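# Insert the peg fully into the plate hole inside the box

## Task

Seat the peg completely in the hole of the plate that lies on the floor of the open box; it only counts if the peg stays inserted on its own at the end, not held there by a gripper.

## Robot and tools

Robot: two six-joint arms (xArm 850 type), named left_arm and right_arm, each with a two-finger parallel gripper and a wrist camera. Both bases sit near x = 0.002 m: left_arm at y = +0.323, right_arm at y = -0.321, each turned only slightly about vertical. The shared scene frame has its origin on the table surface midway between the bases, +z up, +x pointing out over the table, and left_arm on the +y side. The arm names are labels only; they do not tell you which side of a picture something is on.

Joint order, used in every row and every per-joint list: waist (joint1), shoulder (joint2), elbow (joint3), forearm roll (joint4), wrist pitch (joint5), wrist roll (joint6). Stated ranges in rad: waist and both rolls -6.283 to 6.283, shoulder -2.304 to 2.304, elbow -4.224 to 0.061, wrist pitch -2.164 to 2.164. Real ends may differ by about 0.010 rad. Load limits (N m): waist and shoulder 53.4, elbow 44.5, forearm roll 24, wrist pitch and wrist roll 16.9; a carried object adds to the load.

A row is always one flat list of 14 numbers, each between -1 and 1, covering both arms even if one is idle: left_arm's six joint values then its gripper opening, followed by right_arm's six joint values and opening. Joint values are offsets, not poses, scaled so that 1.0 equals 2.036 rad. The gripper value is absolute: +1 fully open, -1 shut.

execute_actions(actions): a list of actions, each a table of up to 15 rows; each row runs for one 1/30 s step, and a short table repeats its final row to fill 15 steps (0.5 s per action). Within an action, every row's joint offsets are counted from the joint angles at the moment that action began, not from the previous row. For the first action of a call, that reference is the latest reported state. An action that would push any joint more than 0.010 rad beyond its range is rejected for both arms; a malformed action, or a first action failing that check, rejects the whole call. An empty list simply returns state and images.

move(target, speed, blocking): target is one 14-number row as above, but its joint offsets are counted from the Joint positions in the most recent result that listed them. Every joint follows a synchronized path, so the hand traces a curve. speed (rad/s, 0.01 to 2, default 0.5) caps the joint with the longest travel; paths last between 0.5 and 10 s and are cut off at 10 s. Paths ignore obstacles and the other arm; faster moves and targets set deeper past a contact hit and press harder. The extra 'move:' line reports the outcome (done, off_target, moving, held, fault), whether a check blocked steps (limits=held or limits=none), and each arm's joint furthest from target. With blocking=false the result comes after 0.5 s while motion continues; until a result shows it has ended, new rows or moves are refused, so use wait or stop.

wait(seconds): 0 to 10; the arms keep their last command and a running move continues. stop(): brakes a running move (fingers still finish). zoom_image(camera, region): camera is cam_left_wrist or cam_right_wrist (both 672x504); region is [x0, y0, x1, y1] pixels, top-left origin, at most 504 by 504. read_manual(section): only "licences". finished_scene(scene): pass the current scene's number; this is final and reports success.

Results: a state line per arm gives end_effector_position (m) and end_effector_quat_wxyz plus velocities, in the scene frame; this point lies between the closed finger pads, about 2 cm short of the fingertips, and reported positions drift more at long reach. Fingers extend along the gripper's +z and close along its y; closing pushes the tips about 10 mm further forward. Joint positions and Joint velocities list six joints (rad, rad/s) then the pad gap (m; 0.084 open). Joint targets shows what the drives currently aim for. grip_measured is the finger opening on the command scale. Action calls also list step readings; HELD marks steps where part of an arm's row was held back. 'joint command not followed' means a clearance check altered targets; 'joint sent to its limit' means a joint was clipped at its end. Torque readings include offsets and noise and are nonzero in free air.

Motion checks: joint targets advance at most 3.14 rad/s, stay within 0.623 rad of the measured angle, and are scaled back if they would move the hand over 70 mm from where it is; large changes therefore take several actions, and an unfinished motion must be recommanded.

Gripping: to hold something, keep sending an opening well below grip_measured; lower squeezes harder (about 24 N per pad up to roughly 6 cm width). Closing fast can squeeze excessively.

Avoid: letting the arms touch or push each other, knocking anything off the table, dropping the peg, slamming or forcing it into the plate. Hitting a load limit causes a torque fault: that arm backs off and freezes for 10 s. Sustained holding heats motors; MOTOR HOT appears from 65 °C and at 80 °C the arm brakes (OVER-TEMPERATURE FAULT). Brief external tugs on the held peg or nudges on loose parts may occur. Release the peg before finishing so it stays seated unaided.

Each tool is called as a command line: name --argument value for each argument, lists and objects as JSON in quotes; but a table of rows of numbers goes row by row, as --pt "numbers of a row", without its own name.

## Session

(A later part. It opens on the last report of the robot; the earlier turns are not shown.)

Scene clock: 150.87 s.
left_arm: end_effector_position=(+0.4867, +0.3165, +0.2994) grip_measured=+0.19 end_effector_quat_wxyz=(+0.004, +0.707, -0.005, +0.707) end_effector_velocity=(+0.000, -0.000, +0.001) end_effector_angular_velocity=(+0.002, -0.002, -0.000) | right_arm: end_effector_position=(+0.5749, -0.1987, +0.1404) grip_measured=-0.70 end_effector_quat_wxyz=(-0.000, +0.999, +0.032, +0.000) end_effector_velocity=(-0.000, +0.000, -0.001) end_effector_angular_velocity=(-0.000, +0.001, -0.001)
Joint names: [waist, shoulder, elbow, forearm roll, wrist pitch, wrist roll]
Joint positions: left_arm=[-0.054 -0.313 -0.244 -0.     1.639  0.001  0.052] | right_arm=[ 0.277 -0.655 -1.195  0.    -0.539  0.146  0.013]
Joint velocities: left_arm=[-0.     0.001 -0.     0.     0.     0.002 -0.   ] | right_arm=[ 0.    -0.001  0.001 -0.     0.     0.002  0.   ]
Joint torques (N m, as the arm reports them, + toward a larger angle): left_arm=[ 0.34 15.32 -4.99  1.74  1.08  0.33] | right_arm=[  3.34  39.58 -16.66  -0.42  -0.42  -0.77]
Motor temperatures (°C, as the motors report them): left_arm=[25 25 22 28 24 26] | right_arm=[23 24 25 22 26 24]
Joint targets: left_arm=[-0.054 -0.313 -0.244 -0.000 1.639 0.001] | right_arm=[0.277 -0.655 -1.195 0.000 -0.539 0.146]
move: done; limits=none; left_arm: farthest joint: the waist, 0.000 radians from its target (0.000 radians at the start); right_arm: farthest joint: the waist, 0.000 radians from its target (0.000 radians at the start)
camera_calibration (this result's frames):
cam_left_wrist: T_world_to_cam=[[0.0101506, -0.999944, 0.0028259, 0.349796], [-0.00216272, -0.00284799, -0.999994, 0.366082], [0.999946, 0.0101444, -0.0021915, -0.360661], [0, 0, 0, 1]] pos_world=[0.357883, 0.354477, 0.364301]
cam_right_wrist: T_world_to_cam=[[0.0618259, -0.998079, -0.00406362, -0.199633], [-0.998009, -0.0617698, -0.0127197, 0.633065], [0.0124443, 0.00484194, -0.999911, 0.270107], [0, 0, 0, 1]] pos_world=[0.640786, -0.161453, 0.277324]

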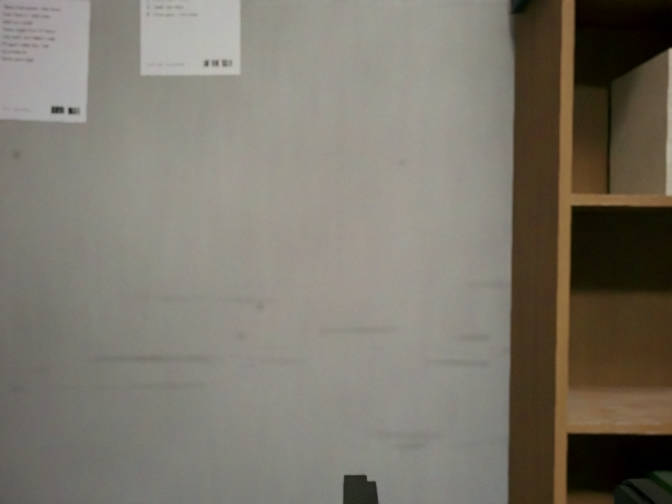

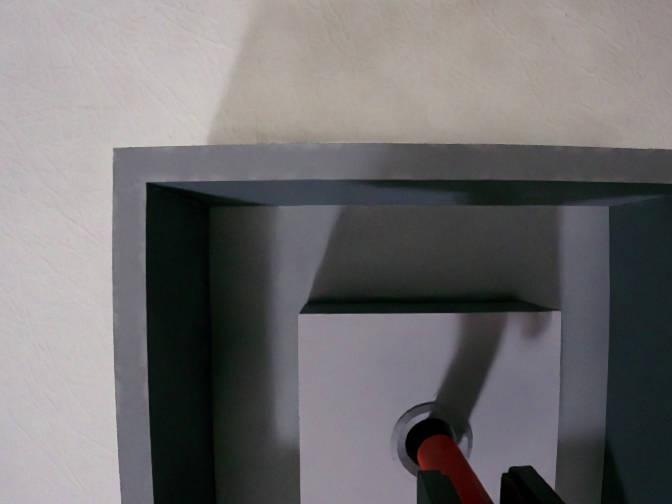

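move --target '[0,0,0,0,0,0,0.2,0,-0.0181,0.0006,0,0.0188,0,-0.9]' --speed 0.03

zoom_image --camera "cam_right_wrist" --region '[320,330,552,504]'

Scene clock: 157.83 s.
left_arm: end_effector_position=(+0.4867, +0.3165, +0.2994) grip_measured=+0.19 end_effector_quat_wxyz=(+0.004, +0.707, -0.005, +0.707) end_effector_velocity=(-0.000, -0.000, +0.000) end_effector_angular_velocity=(+0.000, +0.000, -0.000) | right_arm: end_effector_position=(+0.5750, -0.1987, +0.1185) grip_measured=-0.70 end_effector_quat_wxyz=(-0.000, +0.999, +0.032, +0.001) end_effector_velocity=(+0.000, -0.000, -0.000) end_effector_angular_velocity=(-0.000, +0.000, -0.000)
Joint names: [waist, shoulder, elbow, forearm roll, wrist pitch, wrist roll]
Joint positions: left_arm=[-0.054 -0.313 -0.244 -0.     1.639  0.001  0.052] | right_arm=[ 0.277 -0.692 -1.194  0.    -0.501  0.146  0.013]
Joint velocities: left_arm=[-0.     0.001  0.001  0.     0.     0.    -0.   ] | right_arm=[-0. -0. -0. -0.  0.  0. -0.]
Joint torques (N m, as the arm reports them, + toward a larger angle): left_arm=[ 1.28 15.1  -5.93  1.5   1.18  0.25] | right_arm=[  3.39  42.03 -16.66  -0.42  -0.3   -0.74]
Motor temperatures (°C, as the motors report them): left_arm=[25 25 22 28 24 26] | right_arm=[23 24 25 22 26 24]
Joint targets: left_arm=[-0.054 -0.313 -0.244 -0.000 1.639 0.001] | right_arm=[0.277 -0.692 -1.194 0.000 -0.501 0.146]
move: done; limits=none; left_arm: farthest joint: the waist, 0.000 radians from its target (0.000 radians at the start); right_arm: farthest joint: the waist, 0.000 radians from its target (0.000 radians at the start)
camera_calibration (this result's frames):
cam_left_wrist: T_world_to_cam=[[0.0101506, -0.999944, 0.00282599, 0.349795], [-0.00216242, -0.00284808, -0.999994, 0.366082], [0.999946, 0.0101445, -0.00219121, -0.360661], [0, 0, 0, 1]] pos_world=[0.357883, 0.354477, 0.364301]
cam_right_wrist: T_world_to_cam=[[0.0618255, -0.998079, -0.0040982, -0.199708], [-0.998006, -0.0617678, -0.0129628, 0.632884], [0.0126847, 0.00489146, -0.999908, 0.248065], [0, 0, 0, 1]] pos_world=[0.640822, -0.161446, 0.255427]

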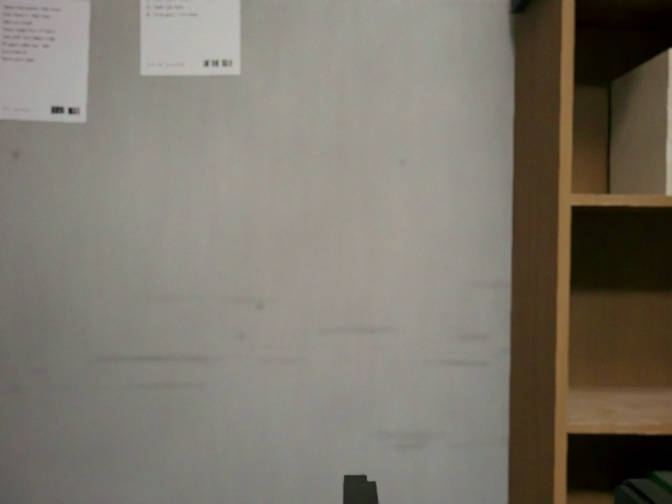

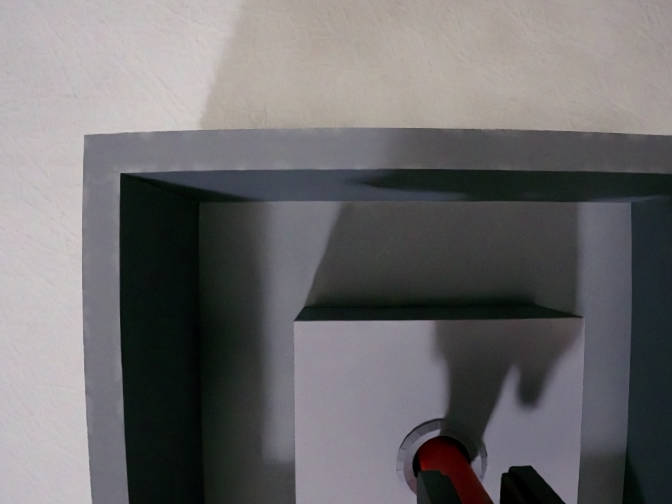

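Region (320, 330, 552, 504) of cam_right_wrist's 672x504 image, scaled by 2.172, with more detail than that image has; it fills the top 378 rows of this view, and the rest is white.

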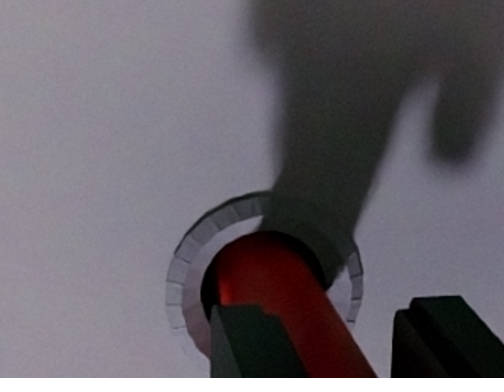

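move --target '[0,0,0,0,0,0,0.2,0,-0.0163,0.001,0,0.0172,0,-0.9]' --speed 0.025

Scene clock: 165.97 s.
left_arm: end_effector_position=(+0.4867, +0.3165, +0.2994) grip_measured=+0.19 end_effector_quat_wxyz=(+0.004, +0.707, -0.005, +0.707) end_effector_velocity=(+0.000, -0.000, +0.000) end_effector_angular_velocity=(+0.001, -0.000, -0.001) | right_arm: end_effector_position=(+0.5742, -0.1989, +0.0986) grip_measured=-0.70 end_effector_quat_wxyz=(-0.000, +0.999, +0.032, +0.001) end_effector_velocity=(-0.000, +0.000, -0.001) end_effector_angular_velocity=(-0.000, +0.001, +0.001)
Joint names: [waist, shoulder, elbow, forearm roll, wrist pitch, wrist roll]
Joint positions: left_arm=[-0.054 -0.313 -0.244 -0.     1.639  0.001  0.052] | right_arm=[ 0.277 -0.725 -1.192  0.    -0.465  0.146  0.013]
Joint velocities: left_arm=[-0.001  0.    -0.     0.     0.     0.001 -0.   ] | right_arm=[ 0.001 -0.001  0.    -0.     0.    -0.    -0.   ]
Joint torques (N m, as the arm reports them, + toward a larger angle): left_arm=[ 1.62 15.01 -5.56  1.51  1.14  0.3 ] | right_arm=[  1.18  39.13 -11.29  -1.4   -1.78  -0.52]
Motor temperatures (°C, as the motors report them): left_arm=[25 24 22 28 24 26] | right_arm=[23 24 25 22 26 24]
Joint targets: left_arm=[-0.054 -0.313 -0.244 -0.000 1.639 0.001] | right_arm=[0.277 -0.725 -1.192 0.000 -0.466 0.146]
move: done; limits=none; left_arm: farthest joint: the waist, 0.000 radians from its target (0.000 radians at the start); right_arm: farthest joint: the wrist pitch, 0.001 radians from its target (0.035 radians at the start)
camera_calibration (this result's frames):
cam_left_wrist: T_world_to_cam=[[0.0101507, -0.999944, 0.00282604, 0.349795], [-0.00216242, -0.00284813, -0.999994, 0.366082], [0.999946, 0.0101445, -0.00219121, -0.360661], [0, 0, 0, 1]] pos_world=[0.357883, 0.354477, 0.364301]
cam_right_wrist: T_world_to_cam=[[0.0618404, -0.998077, -0.00418169, -0.199886], [-0.997999, -0.0617791, -0.0134656, 0.631889], [0.0131814, 0.00500604, -0.999901, 0.227924], [0, 0, 0, 1]] pos_world=[0.639982, -0.161605, 0.235574]

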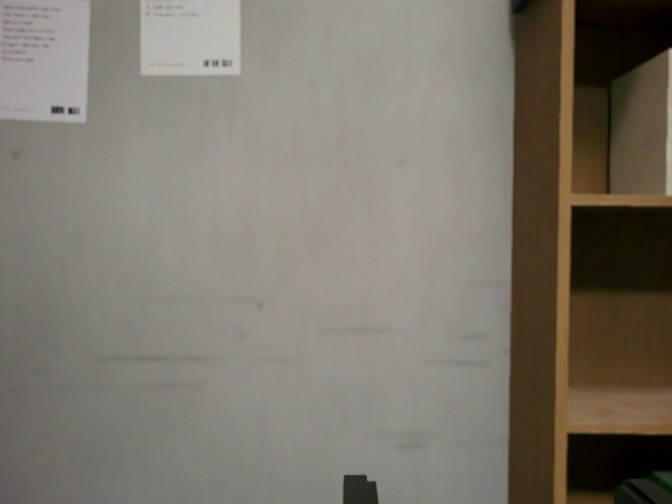

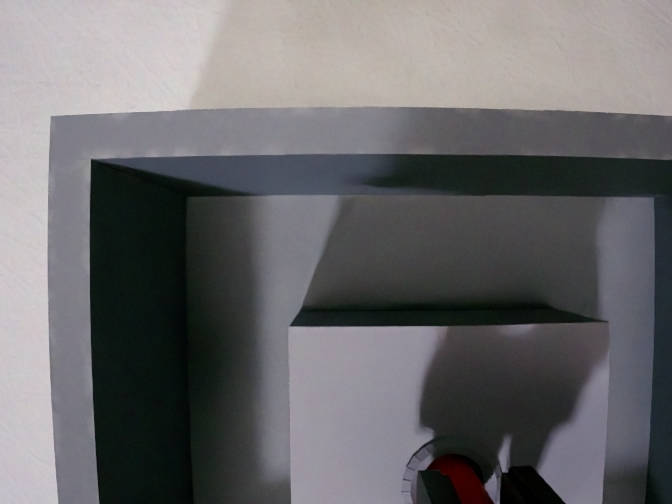

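move --target '[0,0,0,0,0,0,0.2,0.0004,-0.012,-0.0034,0,0.0082,0,-0.9]' --speed 0.025

Scene clock: 177.33 s.
left_arm: end_effector_position=(+0.4867, +0.3165, +0.2994) grip_measured=+0.19 end_effector_quat_wxyz=(+0.004, +0.707, -0.005, +0.707) end_effector_velocity=(-0.000, +0.000, +0.000) end_effector_angular_velocity=(+0.001, -0.001, +0.000) | right_arm: end_effector_position=(+0.5754, -0.1981, +0.0866) grip_measured=-0.70 end_effector_quat_wxyz=(-0.000, +0.999, +0.033, +0.000) end_effector_velocity=(+0.001, +0.000, +0.000) end_effector_angular_velocity=(+0.000, -0.002, +0.000)
Joint names: [waist, shoulder, elbow, forearm roll, wrist pitch, wrist roll]
Joint positions: left_arm=[-0.054 -0.313 -0.244 -0.     1.639  0.001  0.052] | right_arm=[ 0.278 -0.749 -1.199  0.    -0.449  0.146  0.013]
Joint velocities: left_arm=[ 0.     0.     0.    -0.     0.001  0.001  0.   ] | right_arm=[ 0.    -0.    -0.001  0.     0.001 -0.     0.   ]
Joint torques (N m, as the arm reports them, + toward a larger angle): left_arm=[ 1.12 15.34 -5.58  1.44  1.23  0.27] | right_arm=[  3.53  41.27 -16.36  -0.64  -0.51  -0.59]
Motor temperatures (°C, as the motors report them): left_arm=[25 24 22 28 24 26] | right_arm=[23 24 25 22 26 24]
Joint targets: left_arm=[-0.054 -0.313 -0.244 -0.000 1.639 0.001] | right_arm=[0.278 -0.749 -1.199 0.000 -0.449 0.146]
move: done; limits=none; left_arm: farthest joint: the waist, 0.000 radians from its target (0.000 radians at the start); right_arm: farthest joint: the wrist pitch, 0.001 radians from its target (0.017 radians at the start)
camera_calibration (this result's frames):
cam_left_wrist: T_world_to_cam=[[0.0101506, -0.999944, 0.00282608, 0.349795], [-0.00216239, -0.00284817, -0.999994, 0.366082], [0.999946, 0.0101445, -0.00219118, -0.360661], [0, 0, 0, 1]] pos_world=[0.357883, 0.354477, 0.364301]
cam_right_wrist: T_world_to_cam=[[0.0626435, -0.998028, -0.00405123, -0.199739], [-0.99796, -0.062588, -0.0126115, 0.63269], [0.0123331, 0.00483299, -0.999912, 0.216353], [0, 0, 0, 1]] pos_world=[0.641243, -0.160792, 0.223504]

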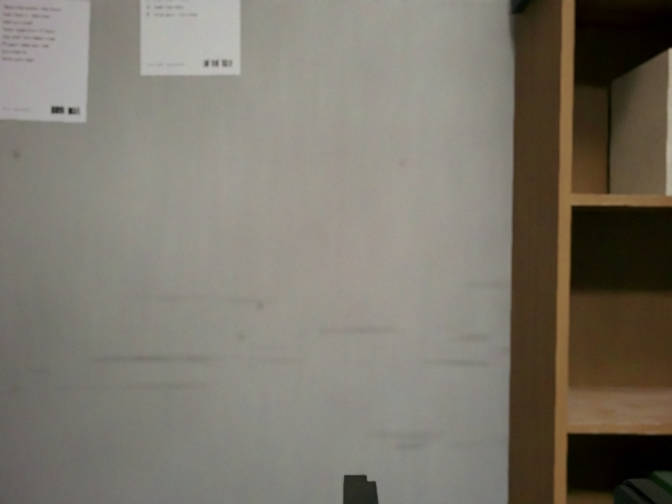

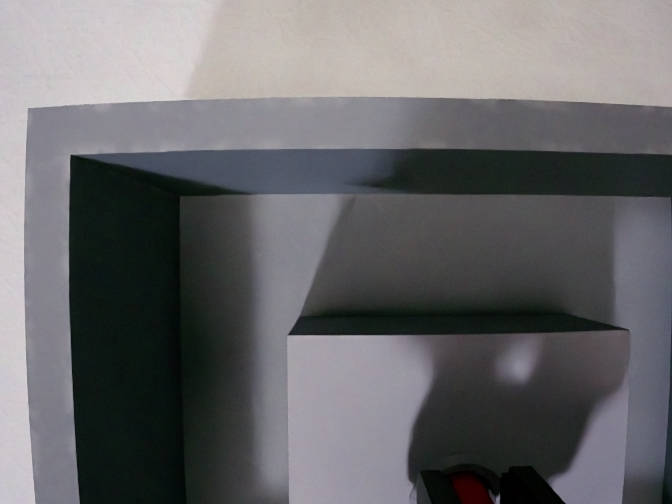

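Forces have relaxed; continuing down until the peg bottoms out.

move --target '[0,0,0,0,0,0,0.2,0,-0.0081,-0.001,0,0.0071,0,-0.9]' --speed 0.015

Scene clock: 181.93 s.
left_arm: end_effector_position=(+0.4867, +0.3165, +0.2994) grip_measured=+0.19 end_effector_quat_wxyz=(+0.004, +0.707, -0.005, +0.707) end_effector_velocity=(+0.000, -0.000, +0.000) end_effector_angular_velocity=(+0.001, -0.000, -0.000) | right_arm: end_effector_position=(+0.5766, -0.1979, +0.0798) grip_measured=-0.69 end_effector_quat_wxyz=(-0.000, +0.999, +0.033, +0.002) end_effector_velocity=(+0.001, +0.000, +0.000) end_effector_angular_velocity=(+0.001, -0.005, -0.000)
Joint names: [waist, shoulder, elbow, forearm roll, wrist pitch, wrist roll]
Joint positions: left_arm=[-0.054 -0.313 -0.244 -0.     1.639  0.001  0.052] | right_arm=[ 0.278 -0.763 -1.202  0.    -0.436  0.146  0.014]
Joint velocities: left_arm=[-0.    -0.    -0.001 -0.     0.     0.001 -0.   ] | right_arm=[-0.     0.002  0.003  0.     0.006  0.     0.   ]
Joint torques (N m, as the arm reports them, + toward a larger angle): left_arm=[ 1.49 15.42 -5.49  1.74  1.07  0.25] | right_arm=[ 4.6  17.87 -1.41 -0.59  2.05 -0.64]
Motor temperatures (°C, as the motors report them): left_arm=[25 24 22 28 24 26] | right_arm=[23 24 25 22 26 24]
Joint targets: left_arm=[-0.054 -0.313 -0.244 -0.000 1.639 0.001] | right_arm=[0.278 -0.766 -1.201 0.000 -0.434 0.146]
move: done; limits=none; left_arm: farthest joint: the waist, 0.000 radians from its target (0.000 radians at the start); right_arm: farthest joint: the shoulder, 0.003 radians from its target (0.016 radians at the start)
camera_calibration (this result's frames):
cam_left_wrist: T_world_to_cam=[[0.0101506, -0.999944, 0.00282609, 0.349795], [-0.00216233, -0.00284818, -0.999994, 0.366082], [0.999946, 0.0101444, -0.00219112, -0.360661], [0, 0, 0, 1]] pos_world=[0.357883, 0.354477, 0.364301]
cam_right_wrist: T_world_to_cam=[[0.0626604, -0.998025, -0.00441238, -0.199569], [-0.997926, -0.0625877, -0.0150351, 0.633989], [0.0147292, 0.00534533, -0.999877, 0.208309], [0, 0, 0, 1]] pos_world=[0.642111, -0.160608, 0.216934]

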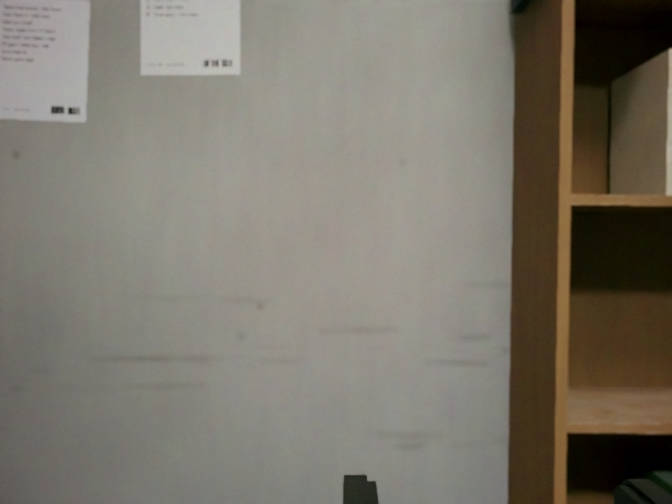

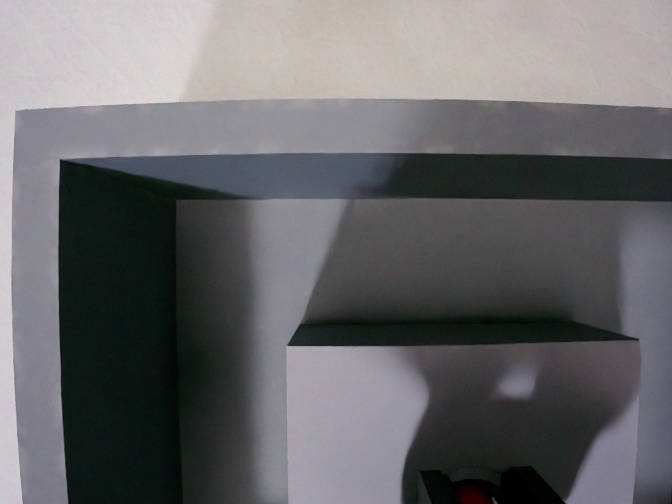

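Bottomed out. Releasing and lifting clear.

execute_actions --actions '[[[0,0,0,0,0,0,0.2,0,0.001,0,0,0,0,-0.2]],[[0,0,0,0,0,0,0.2,0,0.035,0.004,0,-0.031,0,-0.2]]]'

Scene clock: 186.57 s.
left_arm: end_effector_position=(+0.4867, +0.3165, +0.2994) grip_measured=+0.19 end_effector_quat_wxyz=(+0.004, +0.707, -0.005, +0.707) end_effector_velocity=(-0.001, -0.000, -0.001) end_effector_angular_velocity=(+0.000, +0.002, -0.000) | right_arm: end_effector_position=(+0.5755, -0.1981, +0.1194) grip_measured=-0.22 end_effector_quat_wxyz=(-0.000, +0.999, +0.033, +0.002) end_effector_velocity=(+0.001, +0.000, +0.002) end_effector_angular_velocity=(+0.001, -0.003, +0.001)
Joint names: [waist, shoulder, elbow, forearm roll, wrist pitch, wrist roll]
Joint positions: left_arm=[-0.054 -0.313 -0.244 -0.     1.639  0.001  0.052] | right_arm=[ 0.278 -0.69  -1.194  0.    -0.499  0.146  0.035]
Joint velocities: left_arm=[-0.    -0.     0.001  0.    -0.001  0.    -0.   ] | right_arm=[-0.     0.002 -0.001 -0.    -0.001 -0.001  0.   ]
Joint torques (N m, as the arm reports them, + toward a larger angle): left_arm=[ 0.81 14.83 -4.99  1.28  1.19  0.39] | right_arm=[  3.04  39.85 -16.07  -0.11  -0.24  -0.44]
Motor temperatures (°C, as the motors report them): left_arm=[25 24 22 28 24 26] | right_arm=[23 24 25 22 26 24]
Joint targets: left_arm=[-0.054 -0.313 -0.244 -0.000 1.639 0.001] | right_arm=[0.278 -0.690 -1.194 0.000 -0.499 0.146]
Step readings (joint positions; steps 1 to 15: 1st action; 16 to 30: 2nd action):
0: left_arm=[-0.054 -0.313 -0.244 -0.000 1.639 0.001] | right_arm=[0.278 -0.762 -1.202 0.000 -0.434 0.146]
1: left_arm=[-0.054 -0.313 -0.244 -0.000 1.639 0.001] | right_arm=[0.278 -0.762 -1.202 0.000 -0.434 0.146]
2: left_arm=[-0.054 -0.313 -0.244 -0.000 1.639 0.001] | right_arm=[0.278 -0.762 -1.202 0.000 -0.432 0.146]
4: left_arm=[-0.054 -0.313 -0.244 -0.000 1.639 0.001] | right_arm=[0.278 -0.764 -1.198 0.000 -0.432 0.146]
8: left_arm=[-0.054 -0.313 -0.244 -0.000 1.639 0.001] | right_arm=[0.278 -0.763 -1.200 0.000 -0.434 0.146]
15: left_arm=[-0.054 -0.313 -0.244 -0.000 1.639 0.001] | right_arm=[0.278 -0.761 -1.202 0.000 -0.436 0.146]
16: left_arm=[-0.054 -0.313 -0.244 -0.000 1.639 0.001] | right_arm=[0.278 -0.760 -1.202 0.000 -0.437 0.146]
17: left_arm=[-0.054 -0.313 -0.244 -0.000 1.639 0.001] | right_arm=[0.278 -0.754 -1.200 0.000 -0.444 0.146]
19: left_arm=[-0.054 -0.313 -0.244 -0.000 1.639 0.001] | right_arm=[0.278 -0.721 -1.196 0.000 -0.472 0.146]
23: left_arm=[-0.054 -0.313 -0.244 -0.000 1.639 0.001] | right_arm=[0.278 -0.693 -1.195 0.000 -0.495 0.146]
30: Joint positions above
camera_calibration (this result's frames):
cam_left_wrist: T_world_to_cam=[[0.0101506, -0.999944, 0.00282605, 0.349796], [-0.00216243, -0.00284814, -0.999994, 0.366082], [0.999946, 0.0101444, -0.00219122, -0.360661], [0, 0, 0, 1]] pos_world=[0.357883, 0.354477, 0.364301]
cam_right_wrist: T_world_to_cam=[[0.0626749, -0.998024, -0.0045752, -0.19953], [-0.99791, -0.0625941, -0.0160748, 0.633647], [0.0157567, 0.00557313, -0.99986, 0.247323], [0, 0, 0, 1]] pos_world=[0.640931, -0.160852, 0.256561]

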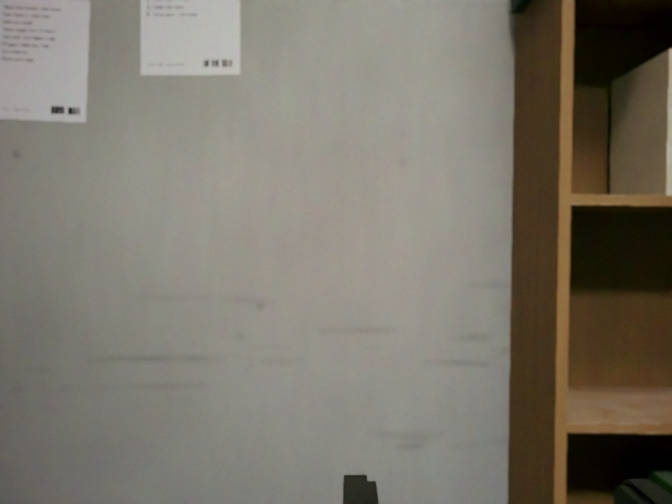

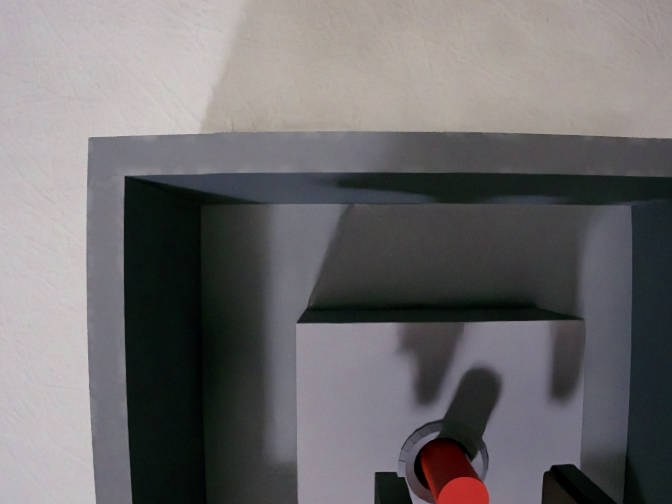

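finished_scene --scene 1

The scene is finished: the task was done.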